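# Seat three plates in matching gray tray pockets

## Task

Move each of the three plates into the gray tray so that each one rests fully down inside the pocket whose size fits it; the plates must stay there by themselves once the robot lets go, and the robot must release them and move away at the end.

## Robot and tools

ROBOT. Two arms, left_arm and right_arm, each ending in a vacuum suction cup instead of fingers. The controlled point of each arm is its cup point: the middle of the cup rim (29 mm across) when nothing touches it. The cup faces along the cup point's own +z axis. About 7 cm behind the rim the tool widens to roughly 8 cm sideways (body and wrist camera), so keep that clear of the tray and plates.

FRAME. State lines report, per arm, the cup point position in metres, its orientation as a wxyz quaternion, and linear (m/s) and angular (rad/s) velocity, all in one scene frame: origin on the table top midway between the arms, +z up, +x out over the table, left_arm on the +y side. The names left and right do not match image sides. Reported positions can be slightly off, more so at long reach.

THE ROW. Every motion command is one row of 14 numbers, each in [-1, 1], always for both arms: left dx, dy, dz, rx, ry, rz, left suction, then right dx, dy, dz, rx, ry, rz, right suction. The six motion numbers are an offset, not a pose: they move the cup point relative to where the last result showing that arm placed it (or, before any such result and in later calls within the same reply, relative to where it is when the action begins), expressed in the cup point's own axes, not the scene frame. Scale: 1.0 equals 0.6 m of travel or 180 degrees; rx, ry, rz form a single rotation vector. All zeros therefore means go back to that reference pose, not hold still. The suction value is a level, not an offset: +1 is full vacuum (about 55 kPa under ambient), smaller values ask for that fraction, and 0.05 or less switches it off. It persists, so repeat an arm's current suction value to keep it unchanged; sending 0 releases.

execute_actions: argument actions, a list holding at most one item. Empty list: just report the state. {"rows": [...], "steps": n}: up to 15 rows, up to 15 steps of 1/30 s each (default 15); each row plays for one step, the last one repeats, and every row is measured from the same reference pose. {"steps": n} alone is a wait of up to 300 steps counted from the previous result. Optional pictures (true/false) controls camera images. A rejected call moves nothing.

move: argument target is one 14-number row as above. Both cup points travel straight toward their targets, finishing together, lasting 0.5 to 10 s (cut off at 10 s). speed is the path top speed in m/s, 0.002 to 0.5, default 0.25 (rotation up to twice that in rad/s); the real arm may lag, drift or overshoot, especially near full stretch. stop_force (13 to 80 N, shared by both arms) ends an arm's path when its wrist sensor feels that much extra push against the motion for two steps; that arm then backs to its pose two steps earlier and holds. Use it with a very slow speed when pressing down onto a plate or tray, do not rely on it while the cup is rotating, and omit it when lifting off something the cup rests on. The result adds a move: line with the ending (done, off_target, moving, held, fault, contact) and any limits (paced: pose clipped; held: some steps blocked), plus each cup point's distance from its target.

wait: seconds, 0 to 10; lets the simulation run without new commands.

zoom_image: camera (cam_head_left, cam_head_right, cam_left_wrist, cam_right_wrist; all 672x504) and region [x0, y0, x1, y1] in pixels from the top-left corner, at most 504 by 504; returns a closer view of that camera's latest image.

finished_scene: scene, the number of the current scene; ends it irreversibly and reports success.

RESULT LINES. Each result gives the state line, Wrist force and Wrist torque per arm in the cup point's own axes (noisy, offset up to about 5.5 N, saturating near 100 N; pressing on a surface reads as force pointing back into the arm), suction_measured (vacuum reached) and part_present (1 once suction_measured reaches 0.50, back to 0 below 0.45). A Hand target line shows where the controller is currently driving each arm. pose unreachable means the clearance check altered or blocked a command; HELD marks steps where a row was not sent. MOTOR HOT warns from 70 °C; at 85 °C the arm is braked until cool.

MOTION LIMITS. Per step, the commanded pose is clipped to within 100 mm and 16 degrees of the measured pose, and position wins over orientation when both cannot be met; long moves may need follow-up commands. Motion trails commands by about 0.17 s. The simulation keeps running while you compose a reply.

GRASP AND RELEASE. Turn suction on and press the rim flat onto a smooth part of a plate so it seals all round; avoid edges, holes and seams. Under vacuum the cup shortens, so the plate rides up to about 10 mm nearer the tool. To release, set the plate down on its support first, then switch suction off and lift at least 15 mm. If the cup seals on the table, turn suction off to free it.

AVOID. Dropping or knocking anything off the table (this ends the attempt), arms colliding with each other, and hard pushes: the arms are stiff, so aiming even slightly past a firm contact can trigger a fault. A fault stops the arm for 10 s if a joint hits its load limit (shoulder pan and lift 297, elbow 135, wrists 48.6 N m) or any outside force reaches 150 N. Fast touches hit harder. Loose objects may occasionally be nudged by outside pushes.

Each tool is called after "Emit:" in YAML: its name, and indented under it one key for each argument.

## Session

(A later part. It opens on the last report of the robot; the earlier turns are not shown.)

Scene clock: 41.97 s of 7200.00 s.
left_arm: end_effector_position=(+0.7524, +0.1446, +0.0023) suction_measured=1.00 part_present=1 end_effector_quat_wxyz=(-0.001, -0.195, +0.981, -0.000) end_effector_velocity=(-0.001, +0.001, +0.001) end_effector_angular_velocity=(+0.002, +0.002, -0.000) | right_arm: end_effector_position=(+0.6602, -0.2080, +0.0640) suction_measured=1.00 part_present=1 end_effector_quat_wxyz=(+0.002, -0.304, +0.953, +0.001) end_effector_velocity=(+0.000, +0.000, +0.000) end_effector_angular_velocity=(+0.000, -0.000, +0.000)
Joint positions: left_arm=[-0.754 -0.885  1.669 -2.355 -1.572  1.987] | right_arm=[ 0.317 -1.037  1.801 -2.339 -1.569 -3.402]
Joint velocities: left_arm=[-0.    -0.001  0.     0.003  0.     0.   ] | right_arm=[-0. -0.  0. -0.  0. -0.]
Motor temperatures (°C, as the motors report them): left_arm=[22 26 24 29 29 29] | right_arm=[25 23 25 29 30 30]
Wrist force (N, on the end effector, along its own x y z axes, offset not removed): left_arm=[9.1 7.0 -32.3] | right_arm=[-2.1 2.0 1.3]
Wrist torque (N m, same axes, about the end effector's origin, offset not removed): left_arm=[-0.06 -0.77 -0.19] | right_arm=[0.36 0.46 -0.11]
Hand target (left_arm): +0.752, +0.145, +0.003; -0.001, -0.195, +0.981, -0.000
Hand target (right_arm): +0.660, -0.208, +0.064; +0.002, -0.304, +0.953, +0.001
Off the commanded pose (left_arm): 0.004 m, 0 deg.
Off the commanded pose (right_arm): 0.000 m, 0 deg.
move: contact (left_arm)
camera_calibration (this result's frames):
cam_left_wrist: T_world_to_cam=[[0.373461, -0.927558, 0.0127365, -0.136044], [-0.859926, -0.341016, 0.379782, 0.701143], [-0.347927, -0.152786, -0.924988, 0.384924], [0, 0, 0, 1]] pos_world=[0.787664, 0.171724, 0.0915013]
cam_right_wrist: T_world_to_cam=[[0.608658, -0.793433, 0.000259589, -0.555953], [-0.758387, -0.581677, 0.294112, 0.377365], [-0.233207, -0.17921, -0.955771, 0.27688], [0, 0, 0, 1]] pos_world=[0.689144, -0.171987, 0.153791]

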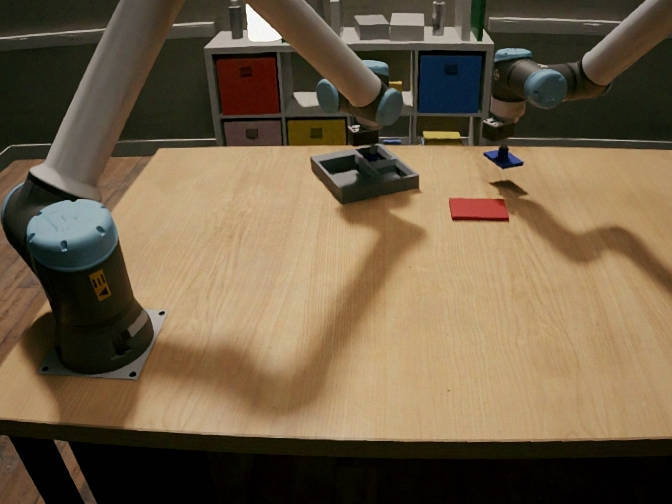

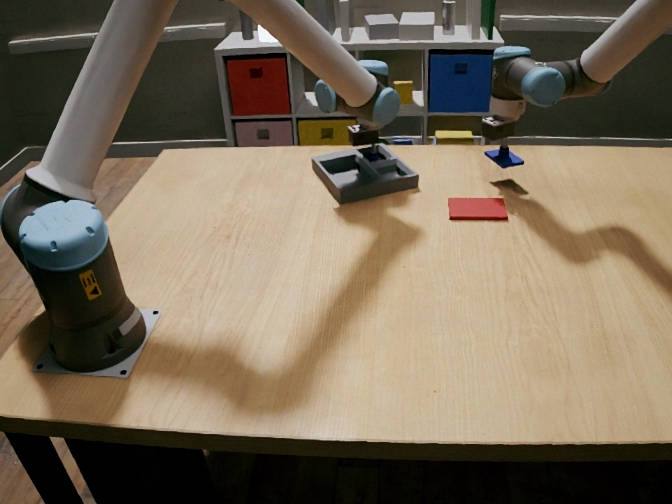

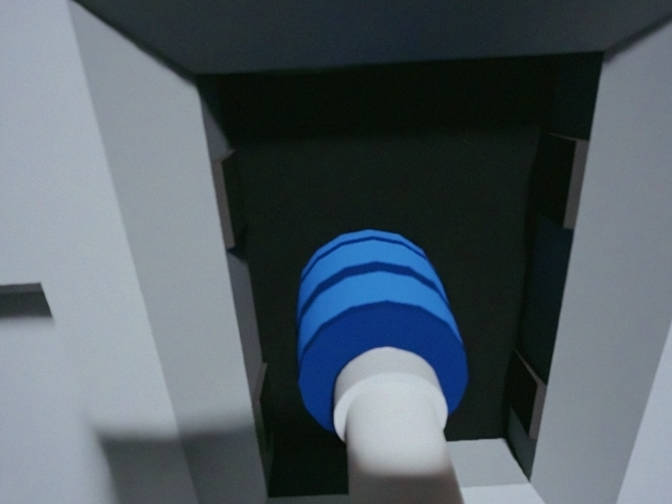

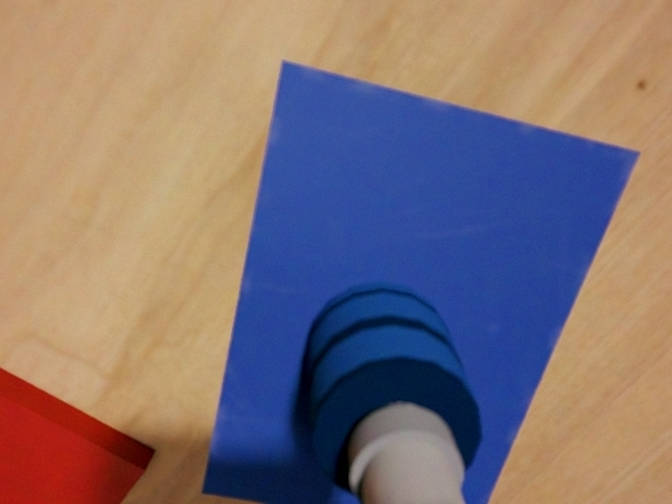

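Emit:
execute_actions:
  actions:
    - {"rows":[[0,0,-0.001,0,0,0,0,0,0,0,0,0,0,1]],"steps":6}
  pictures: false

Emit:
move:
  target: [0,0,-0.1,0,0,0,0,0,0,0,0,0,0,1]
  speed: 0.15

Emit:
move:
  target: [-0.13,0.62,-0.1,0,0,0,0,-0.283,0.412,0.01,0,0,-0.005,1]
  speed: 0.3

Scene clock: 45.90 s of 7200.00 s.
left_arm: end_effector_position=(+0.7524, +0.1446, +0.0029) suction_measured=0.00 part_present=0 end_effector_quat_wxyz=(-0.001, -0.195, +0.981, -0.000) end_effector_velocity=(+0.000, -0.000, +0.000) end_effector_angular_velocity=(-0.001, -0.001, -0.000) | right_arm: end_effector_position=(+0.6602, -0.2080, +0.0640) suction_measured=1.00 part_present=1 end_effector_quat_wxyz=(+0.002, -0.304, +0.953, +0.001) end_effector_velocity=(+0.001, +0.000, +0.001) end_effector_angular_velocity=(-0.001, -0.002, +0.000)
Joint positions: left_arm=[-0.754 -0.886  1.669 -2.354 -1.572  1.987] | right_arm=[ 0.317 -1.037  1.801 -2.339 -1.569 -3.402]
Joint velocities: left_arm=[-0.    -0.    -0.    -0.001 -0.     0.   ] | right_arm=[ 0.    -0.    -0.002 -0.    -0.001 -0.   ]
Motor temperatures (°C, as the motors report them): left_arm=[22 26 24 29 29 29] | right_arm=[25 23 25 29 30 30]
Wrist force (N, on the end effector, along its own x y z axes, offset not removed): left_arm=[-1.2 1.6 -19.9] | right_arm=[-0.2 1.8 -0.6]
Wrist torque (N m, same axes, about the end effector's origin, offset not removed): left_arm=[-0.14 0.24 0.07] | right_arm=[0.34 0.15 -0.13]
Hand target (left_arm): +0.752, +0.145, +0.003; -0.001, -0.195, +0.981, -0.000
Hand target (right_arm): +0.660, -0.208, +0.064; +0.002, -0.304, +0.953, +0.001
Off the commanded pose (left_arm): 0.000 m, 0 deg.
Off the commanded pose (right_arm): 0.000 m, 0 deg.
Steps of this call (steps 1 to 112: nothing new was sent; steps 113 to 118: all 6 steps of this action). Readings (end_effector_position | what the end effector reports):
113: left_arm (+0.7524, +0.1447, +0.0026) | right_arm (+0.6602, -0.2080, +0.0640) | left_arm suction_measured=0.08 part_present=0 | right_arm suction_measured=0.99 part_present=1
114: left_arm (+0.7524, +0.1446, +0.0027) | right_arm (+0.6602, -0.2080, +0.0640) | left_arm suction_measured=0.00 part_present=0 | right_arm suction_measured=0.99 part_present=1
116: left_arm (+0.7524, +0.1446, +0.0028) | right_arm (+0.6602, -0.2080, +0.0640) | left_arm suction_measured=0.00 part_present=0 | right_arm suction_measured=1.00 part_present=1
118: the state above

Scene clock: 47.10 s of 7200.00 s.
left_arm: end_effector_position=(+0.7524, +0.1447, +0.0627) suction_measured=0.00 part_present=0 end_effector_quat_wxyz=(-0.001, -0.194, +0.981, -0.000) end_effector_velocity=(+0.000, -0.000, +0.002) end_effector_angular_velocity=(-0.001, -0.002, -0.000) | right_arm: end_effector_position=(+0.6602, -0.2080, +0.0640) suction_measured=0.99 part_present=1 end_effector_quat_wxyz=(+0.002, -0.304, +0.953, +0.001) end_effector_velocity=(-0.000, +0.000, -0.000) end_effector_angular_velocity=(+0.002, +0.001, -0.000)
Joint positions: left_arm=[-0.754 -0.952  1.652 -2.27  -1.572  1.987] | right_arm=[ 0.317 -1.037  1.801 -2.339 -1.569 -3.402]
Joint velocities: left_arm=[-0.    -0.002 -0.001  0.001  0.001 -0.   ] | right_arm=[-0.     0.     0.     0.     0.002 -0.   ]
Motor temperatures (°C, as the motors report them): left_arm=[22 26 24 29 29 29] | right_arm=[25 23 25 29 30 30]
Wrist force (N, on the end effector, along its own x y z axes, offset not removed): left_arm=[-0.6 -1.1 -0.4] | right_arm=[-0.2 -1.8 1.2]
Wrist torque (N m, same axes, about the end effector's origin, offset not removed): left_arm=[-0.21 -0.06 0.10] | right_arm=[-0.20 0.22 -0.17]
Hand target (left_arm): +0.752, +0.145, +0.063; -0.001, -0.195, +0.981, -0.000
Hand target (right_arm): +0.660, -0.208, +0.064; +0.002, -0.304, +0.953, +0.001
Off the commanded pose (left_arm): 0.000 m, 0 deg.
Off the commanded pose (right_arm): 0.000 m, 0 deg.
move: done
camera_calibration (this result's frames):
cam_left_wrist: T_world_to_cam=[[0.373411, -0.927579, 0.0126922, -0.136746], [-0.859932, -0.340982, 0.379801, 0.678204], [-0.347968, -0.152736, -0.924981, 0.440785], [0, 0, 0, 1]] pos_world=[0.787651, 0.171736, 0.151871]
cam_right_wrist: T_world_to_cam=[[0.608658, -0.793433, 0.000259717, -0.555953], [-0.758386, -0.581677, 0.294112, 0.377365], [-0.233207, -0.17921, -0.955771, 0.27688], [0, 0, 0, 1]] pos_world=[0.689144, -0.171987, 0.153791]

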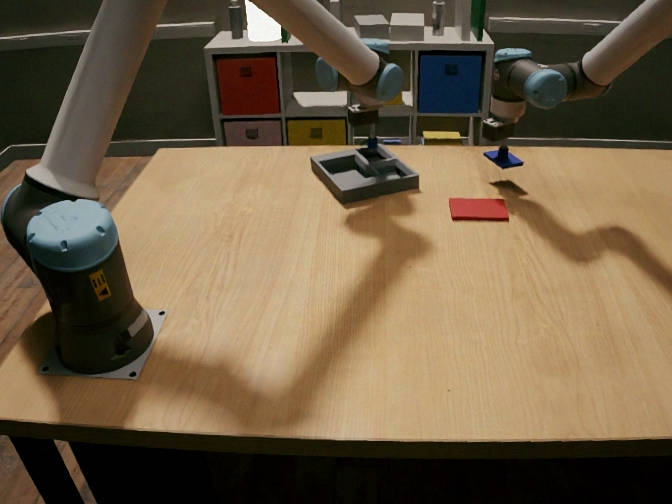

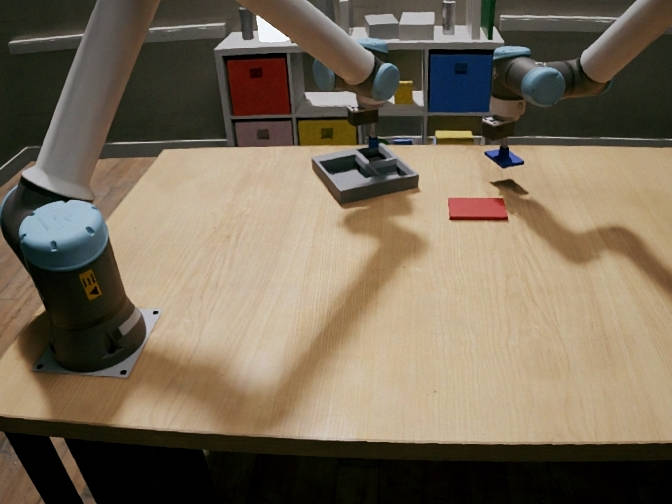

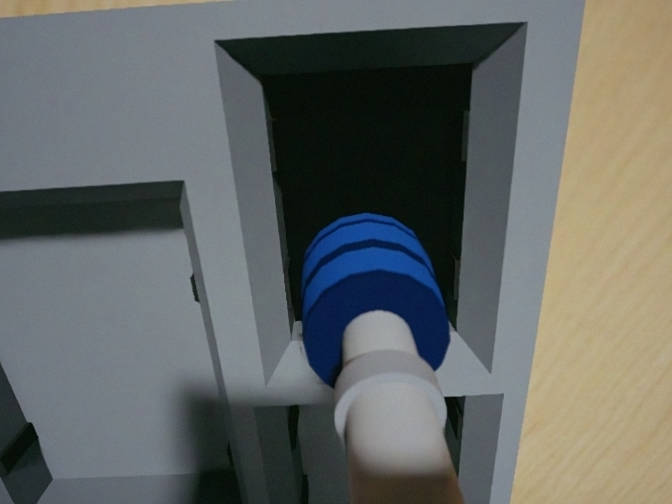

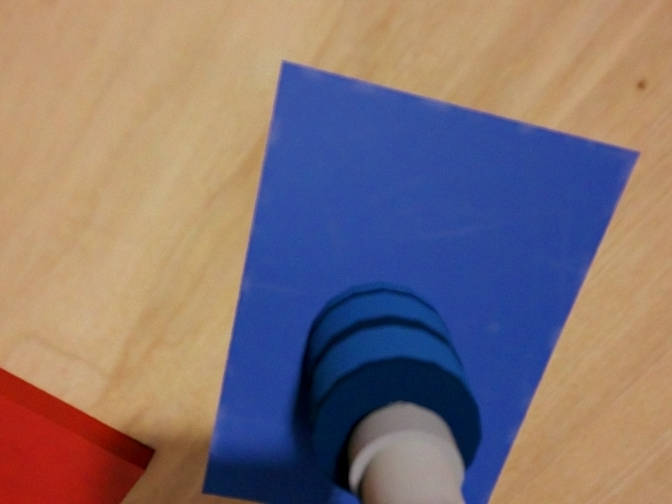

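Scene clock: 49.07 s of 7200.00 s.
left_arm: end_effector_position=(+0.6831, +0.5181, +0.1227) suction_measured=0.00 part_present=0 end_effector_quat_wxyz=(-0.000, -0.194, +0.981, -0.001) end_effector_velocity=(-0.000, +0.002, +0.000) end_effector_angular_velocity=(+0.000, +0.000, -0.000) | right_arm: end_effector_position=(+0.6553, +0.0919, +0.0582) suction_measured=0.99 part_present=1 end_effector_quat_wxyz=(+0.001, -0.312, +0.950, +0.001) end_effector_velocity=(+0.001, +0.002, +0.000) end_effector_angular_velocity=(-0.000, -0.001, +0.000)
Joint positions: left_arm=[-0.417 -1.289  2.058 -2.34  -1.572  2.324] | right_arm=[ 0.601 -0.786  1.354 -2.142 -1.569 -3.135]
Joint velocities: left_arm=[ 0.002 -0.001  0.001  0.     0.     0.003] | right_arm=[ 0.001  0.002 -0.005  0.002 -0.001  0.001]
Motor temperatures (°C, as the motors report them): left_arm=[22 26 24 29 29 29] | right_arm=[25 23 25 29 30 30]
Wrist force (N, on the end effector, along its own x y z axes, offset not removed): left_arm=[-2.7 -1.7 3.0] | right_arm=[-2.2 0.3 1.0]
Wrist torque (N m, same axes, about the end effector's origin, offset not removed): left_arm=[-0.17 0.14 0.01] | right_arm=[0.18 0.46 -0.16]
Hand target (left_arm): +0.683, +0.518, +0.123; -0.000, -0.194, +0.981, -0.001
Hand target (right_arm): +0.655, +0.092, +0.058; +0.001, -0.312, +0.950, +0.001
Off the commanded pose (left_arm): 0.001 m, 0 deg.
Off the commanded pose (right_arm): 0.001 m, 0 deg.
move: done
camera_calibration (this result's frames):
cam_left_wrist: T_world_to_cam=[[0.373418, -0.92757, 0.0131456, 0.234715], [-0.860028, -0.340846, 0.379705, 0.723216], [-0.347722, -0.153094, -0.925014, 0.529235], [0, 0, 0, 1]] pos_world=[0.718366, 0.545243, 0.211856]
cam_right_wrist: T_world_to_cam=[[0.62104, -0.783779, -0.000704982, -0.323953], [-0.748939, -0.593699, 0.294299, 0.544657], [-0.231084, -0.182243, -0.955713, 0.322798], [0, 0, 0, 1]] pos_world=[0.683696, 0.128282, 0.147982]

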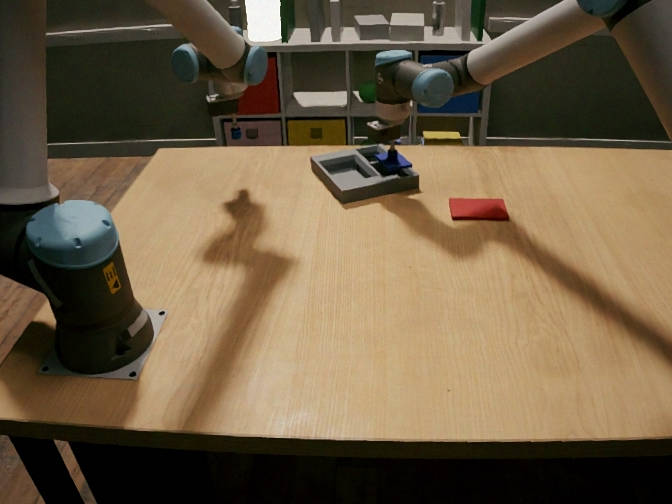

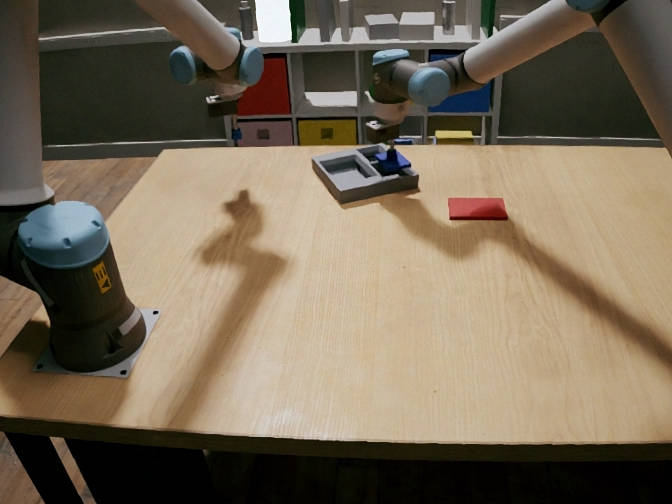

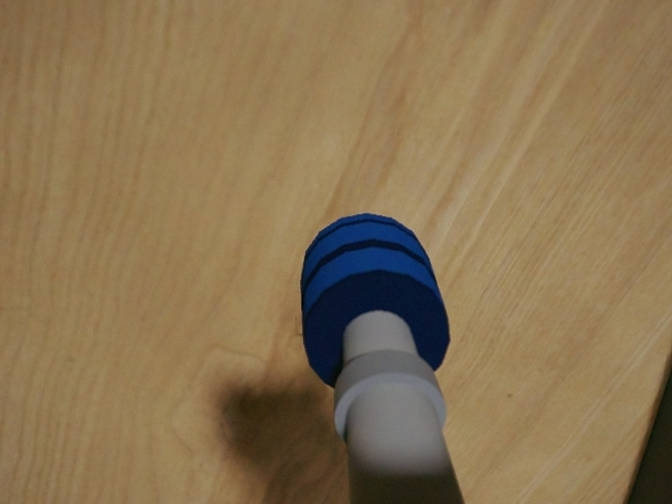

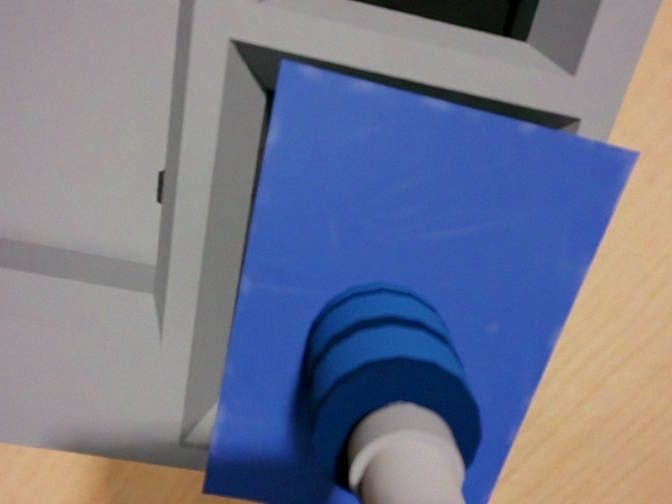

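Emit:
move:
  target: [0,0,0,0,0,0,0,0.0048,0.0108,0.026,0,0,-0.007,1]
  speed: 0.05

Emit:
move:
  target: [0,0,0,0,0,0,0,0,0,0.052,0,0,0,1]
  speed: 0.03
  stop_force: 20

Scene clock: 55.13 s of 7200.00 s.
left_arm: end_effector_position=(+0.6831, +0.5182, +0.1227) suction_measured=0.00 part_present=0 end_effector_quat_wxyz=(-0.000, -0.194, +0.981, -0.001) end_effector_velocity=(+0.000, +0.001, -0.001) end_effector_angular_velocity=(+0.001, +0.000, +0.000) | right_arm: end_effector_position=(+0.6492, +0.0953, +0.0428) suction_measured=0.99 part_present=1 end_effector_quat_wxyz=(+0.001, -0.322, +0.947, +0.001) end_effector_velocity=(+0.000, +0.002, -0.000) end_effector_angular_velocity=(+0.002, -0.002, +0.003)
Joint positions: left_arm=[-0.417 -1.289  2.058 -2.34  -1.572  2.324] | right_arm=[ 0.607 -0.774  1.364 -2.164 -1.569 -3.15 ]
Joint velocities: left_arm=[ 0.     0.001  0.    -0.001  0.001  0.   ] | right_arm=[ 0.001  0.001 -0.002 -0.003  0.001 -0.002]
Motor temperatures (°C, as the motors report them): left_arm=[22 26 24 29 29 29] | right_arm=[25 23 25 29 30 30]
Wrist force (N, on the end effector, along its own x y z axes, offset not removed): left_arm=[-7.2 -2.1 2.2] | right_arm=[-3.5 1.7 0.9]
Wrist torque (N m, same axes, about the end effector's origin, offset not removed): left_arm=[-0.06 0.84 -0.10] | right_arm=[0.27 0.62 -0.17]
Hand target (left_arm): +0.683, +0.518, +0.123; -0.000, -0.194, +0.981, -0.001
Hand target (right_arm): +0.649, +0.095, +0.043; +0.001, -0.322, +0.947, +0.001
Off the commanded pose (left_arm): 0.000 m, 0 deg.
Off the commanded pose (right_arm): 0.000 m, 0 deg.
move: done
camera_calibration (this result's frames):
cam_left_wrist: T_world_to_cam=[[0.373411, -0.927574, 0.013072, 0.234803], [-0.859989, -0.340851, 0.379789, 0.723141], [-0.347827, -0.153059, -0.924981, 0.529238], [0, 0, 0, 1]] pos_world=[0.718298, 0.545285, 0.211825]
cam_right_wrist: T_world_to_cam=[[0.637907, -0.770113, -0.000631333, -0.32972], [-0.735891, -0.609801, 0.29429, 0.539791], [-0.227022, -0.187265, -0.955716, 0.305149], [0, 0, 0, 1]] pos_world=[0.676833, 0.132387, 0.132573]

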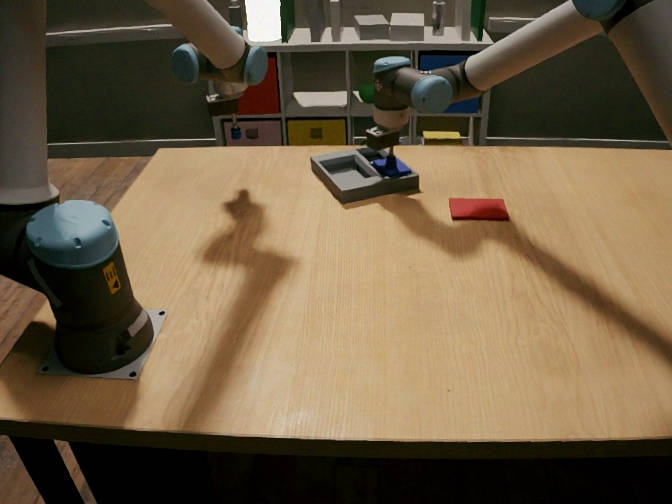

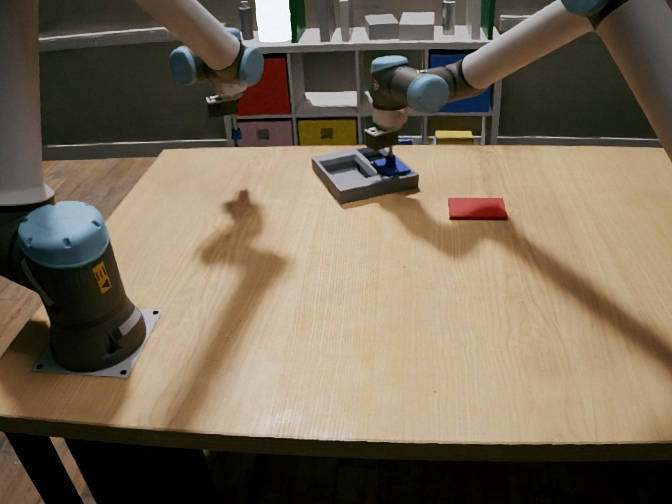

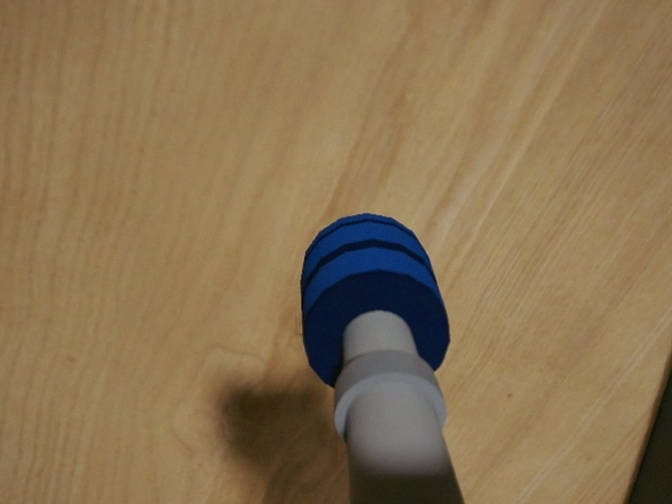

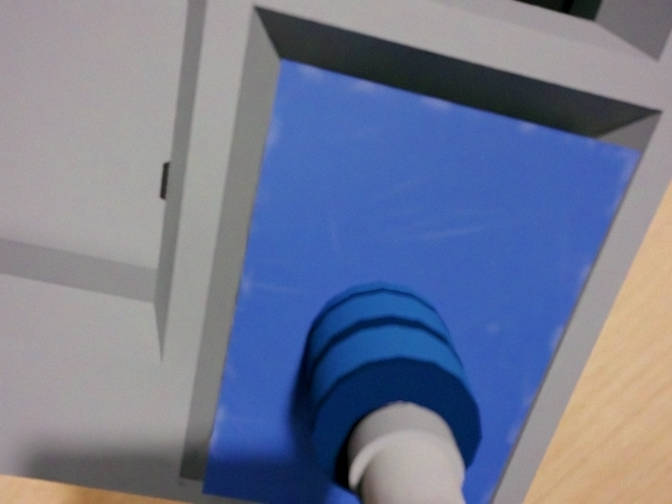

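Scene clock: 56.50 s of 7200.00 s.
left_arm: end_effector_position=(+0.6831, +0.5182, +0.1227) suction_measured=0.00 part_present=0 end_effector_quat_wxyz=(-0.001, -0.194, +0.981, -0.001) end_effector_velocity=(+0.000, -0.000, -0.000) end_effector_angular_velocity=(-0.000, -0.001, +0.000) | right_arm: end_effector_position=(+0.6492, +0.0954, +0.0118) suction_measured=0.99 part_present=1 end_effector_quat_wxyz=(+0.001, -0.322, +0.947, +0.001) end_effector_velocity=(+0.000, +0.000, -0.002) end_effector_angular_velocity=(+0.001, +0.000, +0.000)
Joint positions: left_arm=[-0.417 -1.289  2.058 -2.34  -1.572  2.324] | right_arm=[ 0.607 -0.745  1.372 -2.202 -1.569 -3.15 ]
Joint velocities: left_arm=[-0.     0.001 -0.    -0.001  0.    -0.   ] | right_arm=[ 0.     0.002  0.    -0.003  0.001 -0.   ]
Motor temperatures (°C, as the motors report them): left_arm=[22 26 24 29 29 29] | right_arm=[25 23 25 29 30 30]
Wrist force (N, on the end effector, along its own x y z axes, offset not removed): left_arm=[-0.4 2.4 1.0] | right_arm=[1.4 -2.7 -2.3]
Wrist torque (N m, same axes, about the end effector's origin, offset not removed): left_arm=[0.44 -0.11 -0.06] | right_arm=[-0.18 0.48 -0.25]
Hand target (left_arm): +0.683, +0.518, +0.123; -0.000, -0.194, +0.981, -0.001
Hand target (right_arm): +0.649, +0.095, +0.012; +0.001, -0.322, +0.947, +0.001
Off the commanded pose (left_arm): 0.000 m, 0 deg.
Off the commanded pose (right_arm): 0.000 m, 0 deg.
move: done
camera_calibration (this result's frames):
cam_left_wrist: T_world_to_cam=[[0.373414, -0.927573, 0.0130628, 0.234799], [-0.859984, -0.340856, 0.379797, 0.72314], [-0.347837, -0.153055, -0.924978, 0.529233], [0, 0, 0, 1]] pos_world=[0.718298, 0.545281, 0.211816]
cam_right_wrist: T_world_to_cam=[[0.63793, -0.770094, -0.000631418, -0.329733], [-0.735872, -0.609823, 0.294292, 0.548924], [-0.227018, -0.187273, -0.955715, 0.27558], [0, 0, 0, 1]] pos_world=[0.676846, 0.13243, 0.101624]

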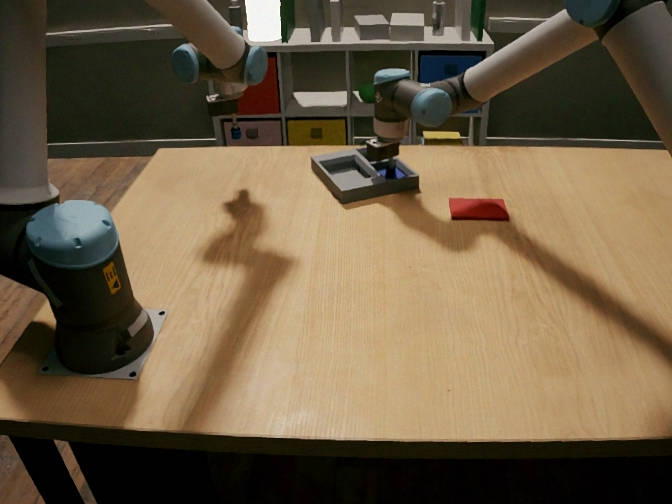

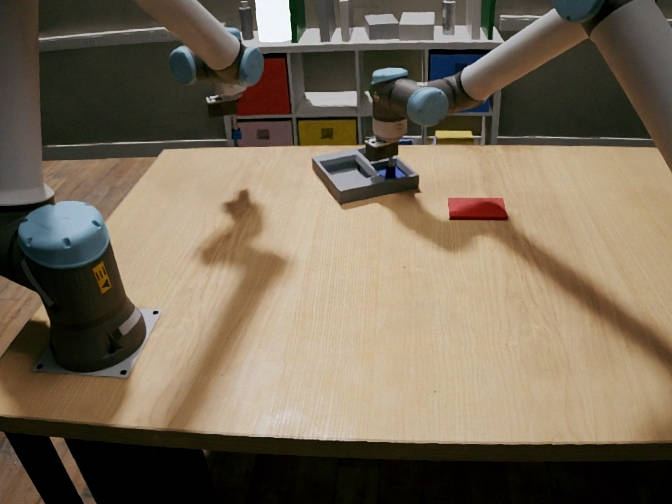

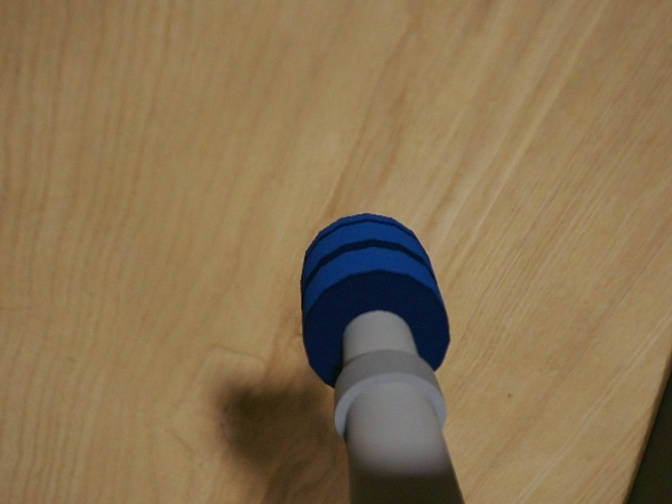

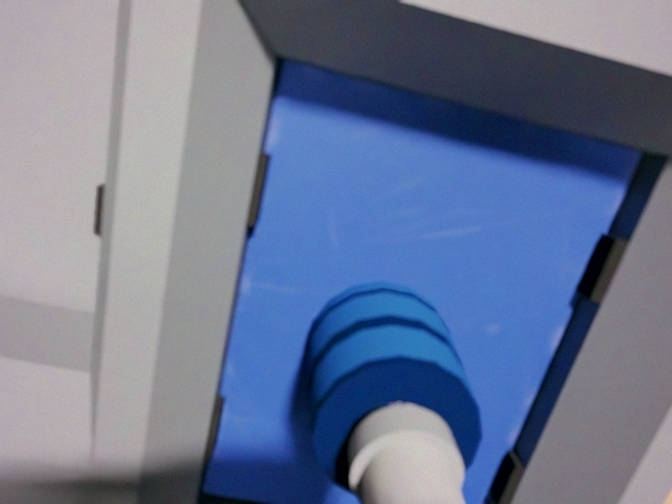

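Emit:
move:
  target: [0,0,0,0,0,0,0,0,0,0.02,0,0,0,1]
  speed: 0.005
  stop_force: 18

Scene clock: 60.60 s of 7200.00 s.
left_arm: end_effector_position=(+0.6831, +0.5182, +0.1227) suction_measured=0.00 part_present=0 end_effector_quat_wxyz=(-0.001, -0.194, +0.981, -0.001) end_effector_velocity=(-0.000, -0.001, +0.001) end_effector_angular_velocity=(-0.001, +0.000, -0.001) | right_arm: end_effector_position=(+0.6493, +0.0954, +0.0045) suction_measured=1.00 part_present=1 end_effector_quat_wxyz=(+0.002, -0.322, +0.947, +0.001) end_effector_velocity=(-0.001, -0.001, -0.000) end_effector_angular_velocity=(-0.003, +0.004, +0.000)
Joint positions: left_arm=[-0.417 -1.289  2.058 -2.34  -1.572  2.324] | right_arm=[ 0.607 -0.738  1.374 -2.211 -1.569 -3.15 ]
Joint velocities: left_arm=[-0.001 -0.001  0.     0.001 -0.001  0.   ] | right_arm=[-0.    -0.001  0.002  0.004  0.    -0.   ]
Motor temperatures (°C, as the motors report them): left_arm=[22 26 24 29 29 29] | right_arm=[25 23 25 29 30 30]
Wrist force (N, on the end effector, along its own x y z axes, offset not removed): left_arm=[-5.0 -2.7 0.4] | right_arm=[15.2 -1.2 -32.9]
Wrist torque (N m, same axes, about the end effector's origin, offset not removed): left_arm=[-0.35 0.52 0.05] | right_arm=[0.13 0.10 -0.16]
Hand target (left_arm): +0.683, +0.518, +0.123; -0.001, -0.194, +0.981, -0.001
Hand target (right_arm): +0.649, +0.095, +0.005; +0.002, -0.322, +0.947, +0.001
Off the commanded pose (left_arm): 0.000 m, 0 deg.
Off the commanded pose (right_arm): 0.005 m, 0 deg.
move: contact (right_arm)
camera_calibration (this result's frames):
cam_left_wrist: T_world_to_cam=[[0.373414, -0.927573, 0.0130629, 0.234799], [-0.859984, -0.340856, 0.379797, 0.72314], [-0.347837, -0.153055, -0.924978, 0.529233], [0, 0, 0, 1]] pos_world=[0.718298, 0.545281, 0.211816]
cam_right_wrist: T_world_to_cam=[[0.637903, -0.770117, -0.000614941, -0.329759], [-0.735968, -0.609851, 0.293995, 0.551235], [-0.226785, -0.187088, -0.955807, 0.268475], [0, 0, 0, 1]] pos_world=[0.676932, 0.132447, 0.0943475]

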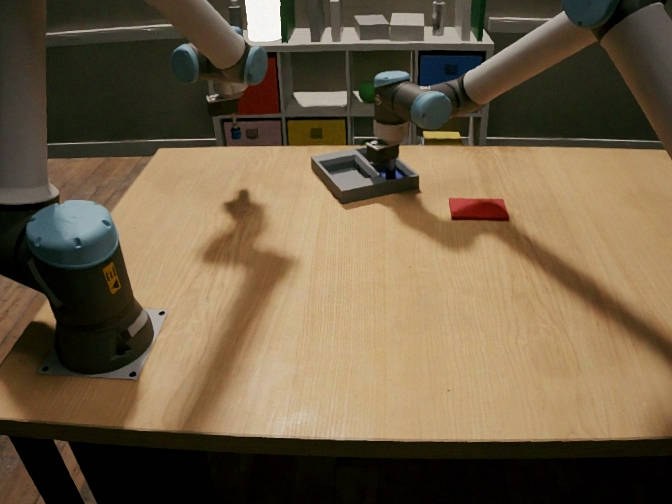

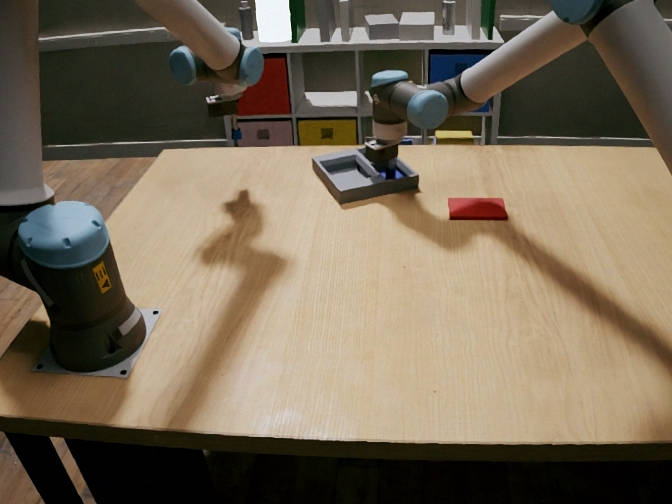

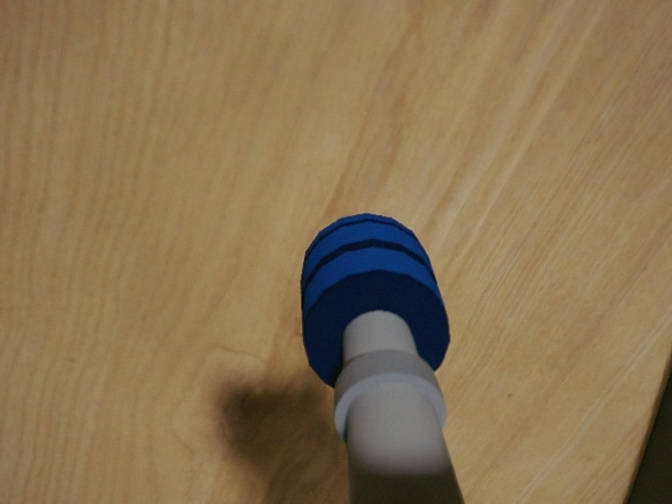

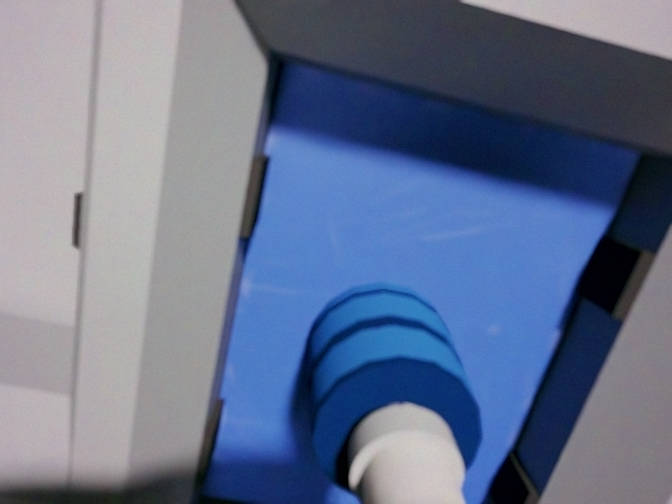

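Emit:
execute_actions:
  actions: []

Scene clock: 70.50 s of 7200.00 s.
left_arm: end_effector_position=(+0.6831, +0.5182, +0.1227) suction_measured=0.00 part_present=0 end_effector_quat_wxyz=(-0.001, -0.194, +0.981, -0.001) end_effector_velocity=(-0.000, -0.000, +0.000) end_effector_angular_velocity=(-0.001, +0.001, -0.000) | right_arm: end_effector_position=(+0.6493, +0.0954, +0.0048) suction_measured=0.99 part_present=1 end_effector_quat_wxyz=(+0.002, -0.322, +0.947, +0.001) end_effector_velocity=(-0.001, -0.001, -0.001) end_effector_angular_velocity=(-0.002, +0.002, -0.000)
Joint positions: left_arm=[-0.417 -1.289  2.058 -2.34  -1.572  2.324] | right_arm=[ 0.607 -0.738  1.374 -2.21  -1.569 -3.15 ]
Joint velocities: left_arm=[ 0.     0.    -0.     0.    -0.001  0.   ] | right_arm=[-0.     0.     0.002  0.    -0.001  0.   ]
Motor temperatures (°C, as the motors report them): left_arm=[22 26 24 29 29 29] | right_arm=[25 23 25 29 30 30]
Wrist force (N, on the end effector, along its own x y z axes, offset not removed): left_arm=[-4.6 -4.4 0.0] | right_arm=[9.0 -0.8 -22.8]
Wrist torque (N m, same axes, about the end effector's origin, offset not removed): left_arm=[-0.44 0.45 -0.06] | right_arm=[0.11 0.16 -0.18]
Hand target (left_arm): +0.683, +0.518, +0.123; -0.001, -0.194, +0.981, -0.001
Hand target (right_arm): +0.649, +0.095, +0.005; +0.002, -0.322, +0.947, +0.001
Off the commanded pose (left_arm): 0.000 m, 0 deg.
Off the commanded pose (right_arm): 0.005 m, 0 deg.
Steps of this call (steps 1 to 297: nothing new was sent). Readings (end_effector_position | what the end effector reports):
1: left_arm (+0.6831, +0.5182, +0.1227) | right_arm (+0.6493, +0.0954, +0.0045) | left_arm suction_measured=0.00 part_present=0 | right_arm suction_measured=1.00 part_present=1
2: left_arm (+0.6831, +0.5182, +0.1227) | right_arm (+0.6493, +0.0954, +0.0046) | left_arm suction_measured=0.00 part_present=0 | right_arm suction_measured=1.00 part_present=1
4: left_arm (+0.6831, +0.5182, +0.1227) | right_arm (+0.6493, +0.0954, +0.0046) | left_arm suction_measured=0.00 part_present=0 | right_arm suction_measured=1.00 part_present=1
8: left_arm (+0.6831, +0.5182, +0.1227) | right_arm (+0.6493, +0.0954, +0.0046) | left_arm suction_measured=0.00 part_present=0 | right_arm suction_measured=0.99 part_present=1
297: the state above
camera_calibration (this result's frames):
cam_left_wrist: T_world_to_cam=[[0.373414, -0.927573, 0.0130629, 0.234799], [-0.859984, -0.340856, 0.379797, 0.72314], [-0.347837, -0.153055, -0.924978, 0.529233], [0, 0, 0, 1]] pos_world=[0.718298, 0.545281, 0.211816]
cam_right_wrist: T_world_to_cam=[[0.637903, -0.770116, -0.000620185, -0.329757], [-0.735941, -0.609831, 0.294104, 0.551104], [-0.226872, -0.187153, -0.955773, 0.268812], [0, 0, 0, 1]] pos_world=[0.676919, 0.132438, 0.0946366]

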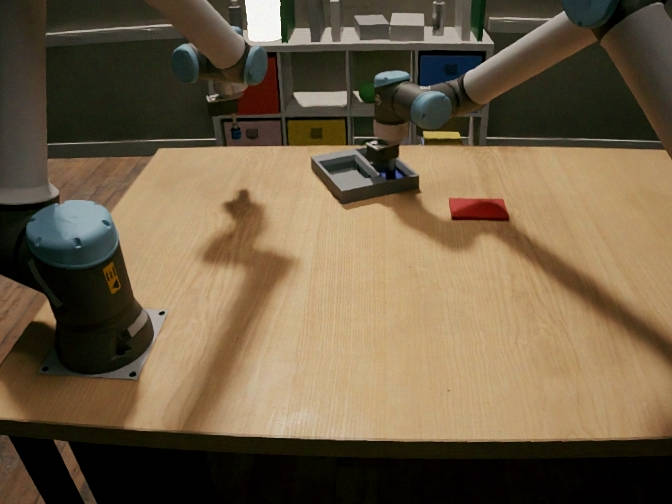

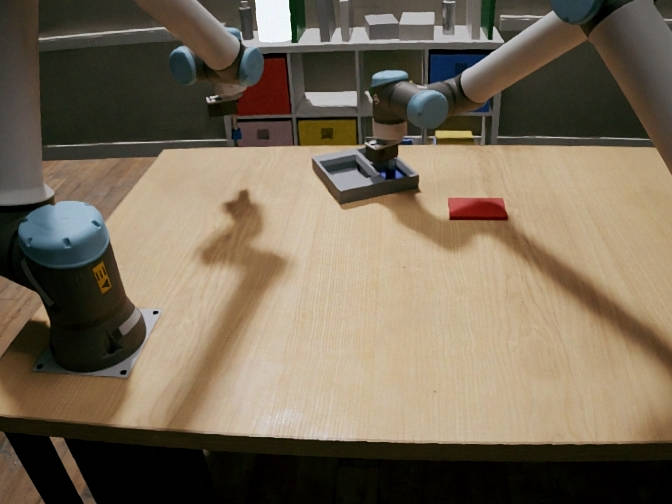

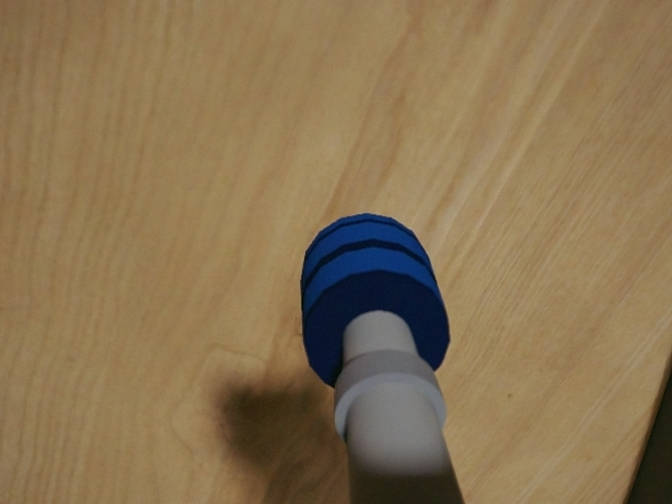

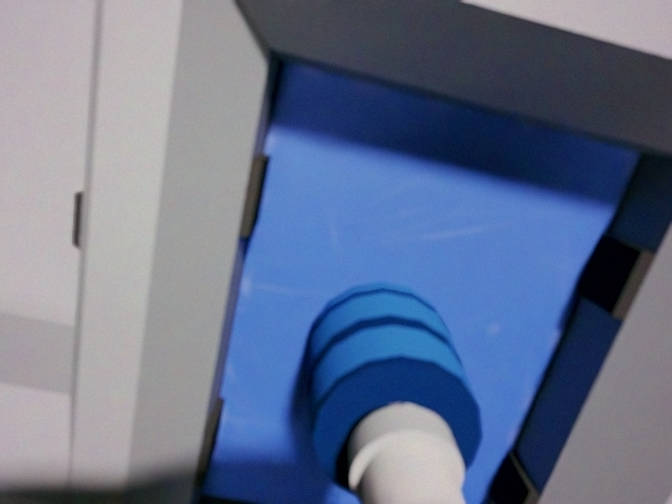

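Emit:
execute_actions:
  actions:
    - {"rows":[[0,0,0,0,0,0,0,0,0,-0.002,0,0,0,0]],"steps":8}
  pictures: false

Emit:
move:
  target: [0,0,0,0,0,0,0,0,0,-0.2,0,0,0,0]
  speed: 0.15

Scene clock: 72.53 s of 7200.00 s.
left_arm: end_effector_position=(+0.6831, +0.5182, +0.1227) suction_measured=0.00 part_present=0 end_effector_quat_wxyz=(-0.001, -0.194, +0.981, -0.001) end_effector_velocity=(+0.000, -0.001, +0.001) end_effector_angular_velocity=(-0.001, -0.001, -0.001) | right_arm: end_effector_position=(+0.6493, +0.0954, +0.0057) suction_measured=0.00 part_present=0 end_effector_quat_wxyz=(+0.002, -0.322, +0.947, +0.001) end_effector_velocity=(+0.000, -0.000, +0.002) end_effector_angular_velocity=(-0.001, -0.000, +0.001)
Joint positions: left_arm=[-0.417 -1.289  2.058 -2.34  -1.572  2.324] | right_arm=[ 0.607 -0.739  1.374 -2.209 -1.569 -3.15 ]
Joint velocities: left_arm=[-0.001 -0.    -0.    -0.001 -0.001  0.   ] | right_arm=[ 0.    -0.002 -0.001  0.003 -0.001 -0.001]
Motor temperatures (°C, as the motors report them): left_arm=[22 26 24 29 29 29] | right_arm=[25 23 25 29 30 30]
Wrist force (N, on the end effector, along its own x y z axes, offset not removed): left_arm=[-2.3 -3.4 1.5] | right_arm=[-1.4 0.7 -8.5]
Wrist torque (N m, same axes, about the end effector's origin, offset not removed): left_arm=[-0.30 0.19 -0.04] | right_arm=[0.09 0.32 -0.18]
Hand target (left_arm): +0.683, +0.518, +0.123; -0.001, -0.194, +0.981, -0.001
Hand target (right_arm): +0.649, +0.095, +0.006; +0.002, -0.322, +0.947, +0.001
Off the commanded pose (left_arm): 0.000 m, 0 deg.
Off the commanded pose (right_arm): 0.000 m, 0 deg.
Steps of this call (steps 1 to 53: nothing new was sent; steps 54 to 61: all 8 steps of this action). Readings (end_effector_position | what the end effector reports):
54: left_arm (+0.6831, +0.5182, +0.1227) | right_arm (+0.6493, +0.0954, +0.0048) | left_arm suction_measured=0.00 part_present=0 | right_arm suction_measured=0.16 part_present=0
55: left_arm (+0.6831, +0.5182, +0.1227) | right_arm (+0.6494, +0.0955, +0.0051) | left_arm suction_measured=0.00 part_present=0 | right_arm suction_measured=0.00 part_present=0
57: left_arm (+0.6831, +0.5182, +0.1227) | right_arm (+0.6494, +0.0954, +0.0054) | left_arm suction_measured=0.00 part_present=0 | right_arm suction_measured=0.00 part_present=0
61: the state above

Scene clock: 74.10 s of 7200.00 s.
left_arm: end_effector_position=(+0.6831, +0.5182, +0.1227) suction_measured=0.00 part_present=0 end_effector_quat_wxyz=(-0.001, -0.194, +0.981, -0.001) end_effector_velocity=(+0.000, -0.001, +0.001) end_effector_angular_velocity=(-0.000, -0.001, -0.001) | right_arm: end_effector_position=(+0.6492, +0.0953, +0.1257) suction_measured=0.00 part_present=0 end_effector_quat_wxyz=(+0.002, -0.322, +0.947, +0.001) end_effector_velocity=(+0.000, -0.000, +0.002) end_effector_angular_velocity=(-0.001, -0.000, -0.001)
Joint positions: left_arm=[-0.417 -1.289  2.058 -2.34  -1.572  2.324] | right_arm=[ 0.607 -0.845  1.327 -2.056 -1.569 -3.15 ]
Joint velocities: left_arm=[-0.001 -0.001 -0.    -0.     0.     0.   ] | right_arm=[ 0.    -0.002 -0.002  0.004 -0.001  0.001]
Motor temperatures (°C, as the motors report them): left_arm=[22 26 24 29 29 29] | right_arm=[25 23 25 29 30 30]
Wrist force (N, on the end effector, along its own x y z axes, offset not removed): left_arm=[-1.6 -0.6 -5.1] | right_arm=[-2.8 0.4 -0.3]
Wrist torque (N m, same axes, about the end effector's origin, offset not removed): left_arm=[0.12 0.12 0.01] | right_arm=[0.09 0.47 -0.11]
Hand target (left_arm): +0.683, +0.518, +0.123; -0.001, -0.194, +0.981, -0.001
Hand target (right_arm): +0.649, +0.095, +0.126; +0.002, -0.322, +0.947, +0.001
Off the commanded pose (left_arm): 0.000 m, 0 deg.
Off the commanded pose (right_arm): 0.000 m, 0 deg.
move: done
camera_calibration (this result's frames):
cam_left_wrist: T_world_to_cam=[[0.373414, -0.927573, 0.0130631, 0.234799], [-0.859984, -0.340856, 0.379797, 0.72314], [-0.347836, -0.153056, -0.924978, 0.529233], [0, 0, 0, 1]] pos_world=[0.718298, 0.545281, 0.211816]
cam_right_wrist: T_world_to_cam=[[0.63785, -0.77016, -0.000622177, -0.329635], [-0.735972, -0.609773, 0.294146, 0.515354], [-0.226919, -0.187163, -0.95576, 0.384366], [0, 0, 0, 1]] pos_world=[0.676763, 0.132316, 0.215568]

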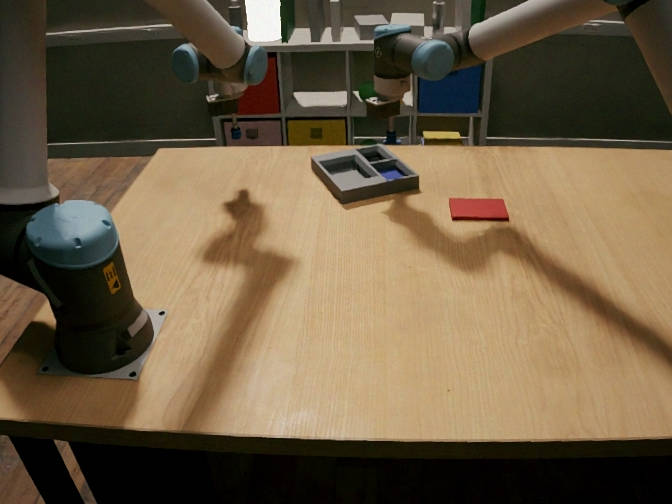

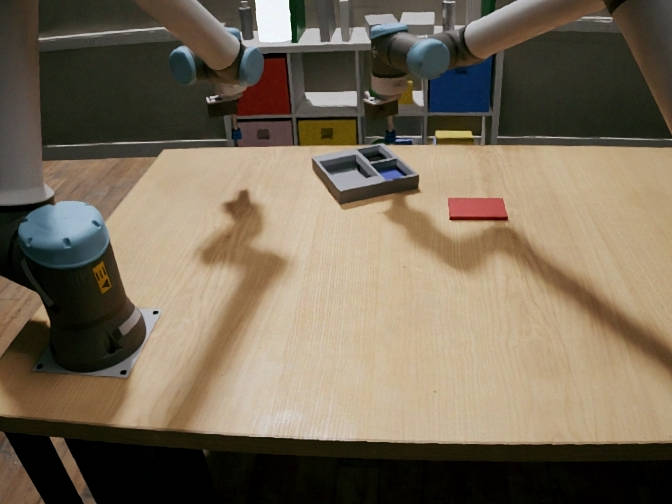

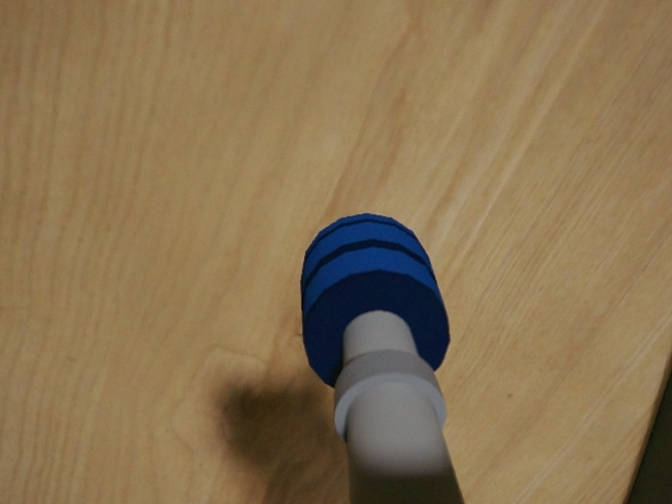

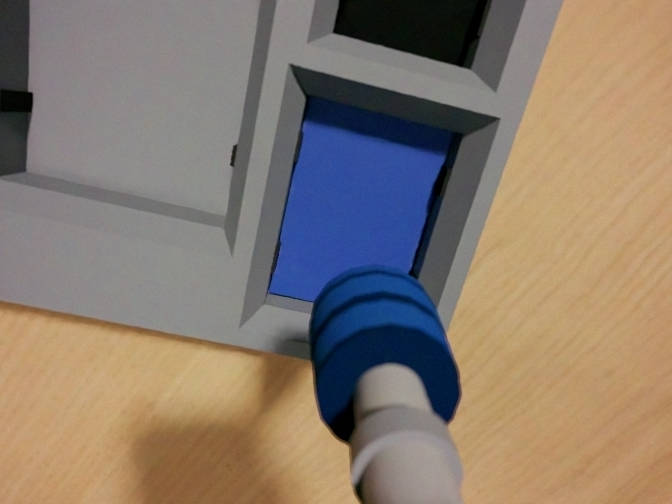

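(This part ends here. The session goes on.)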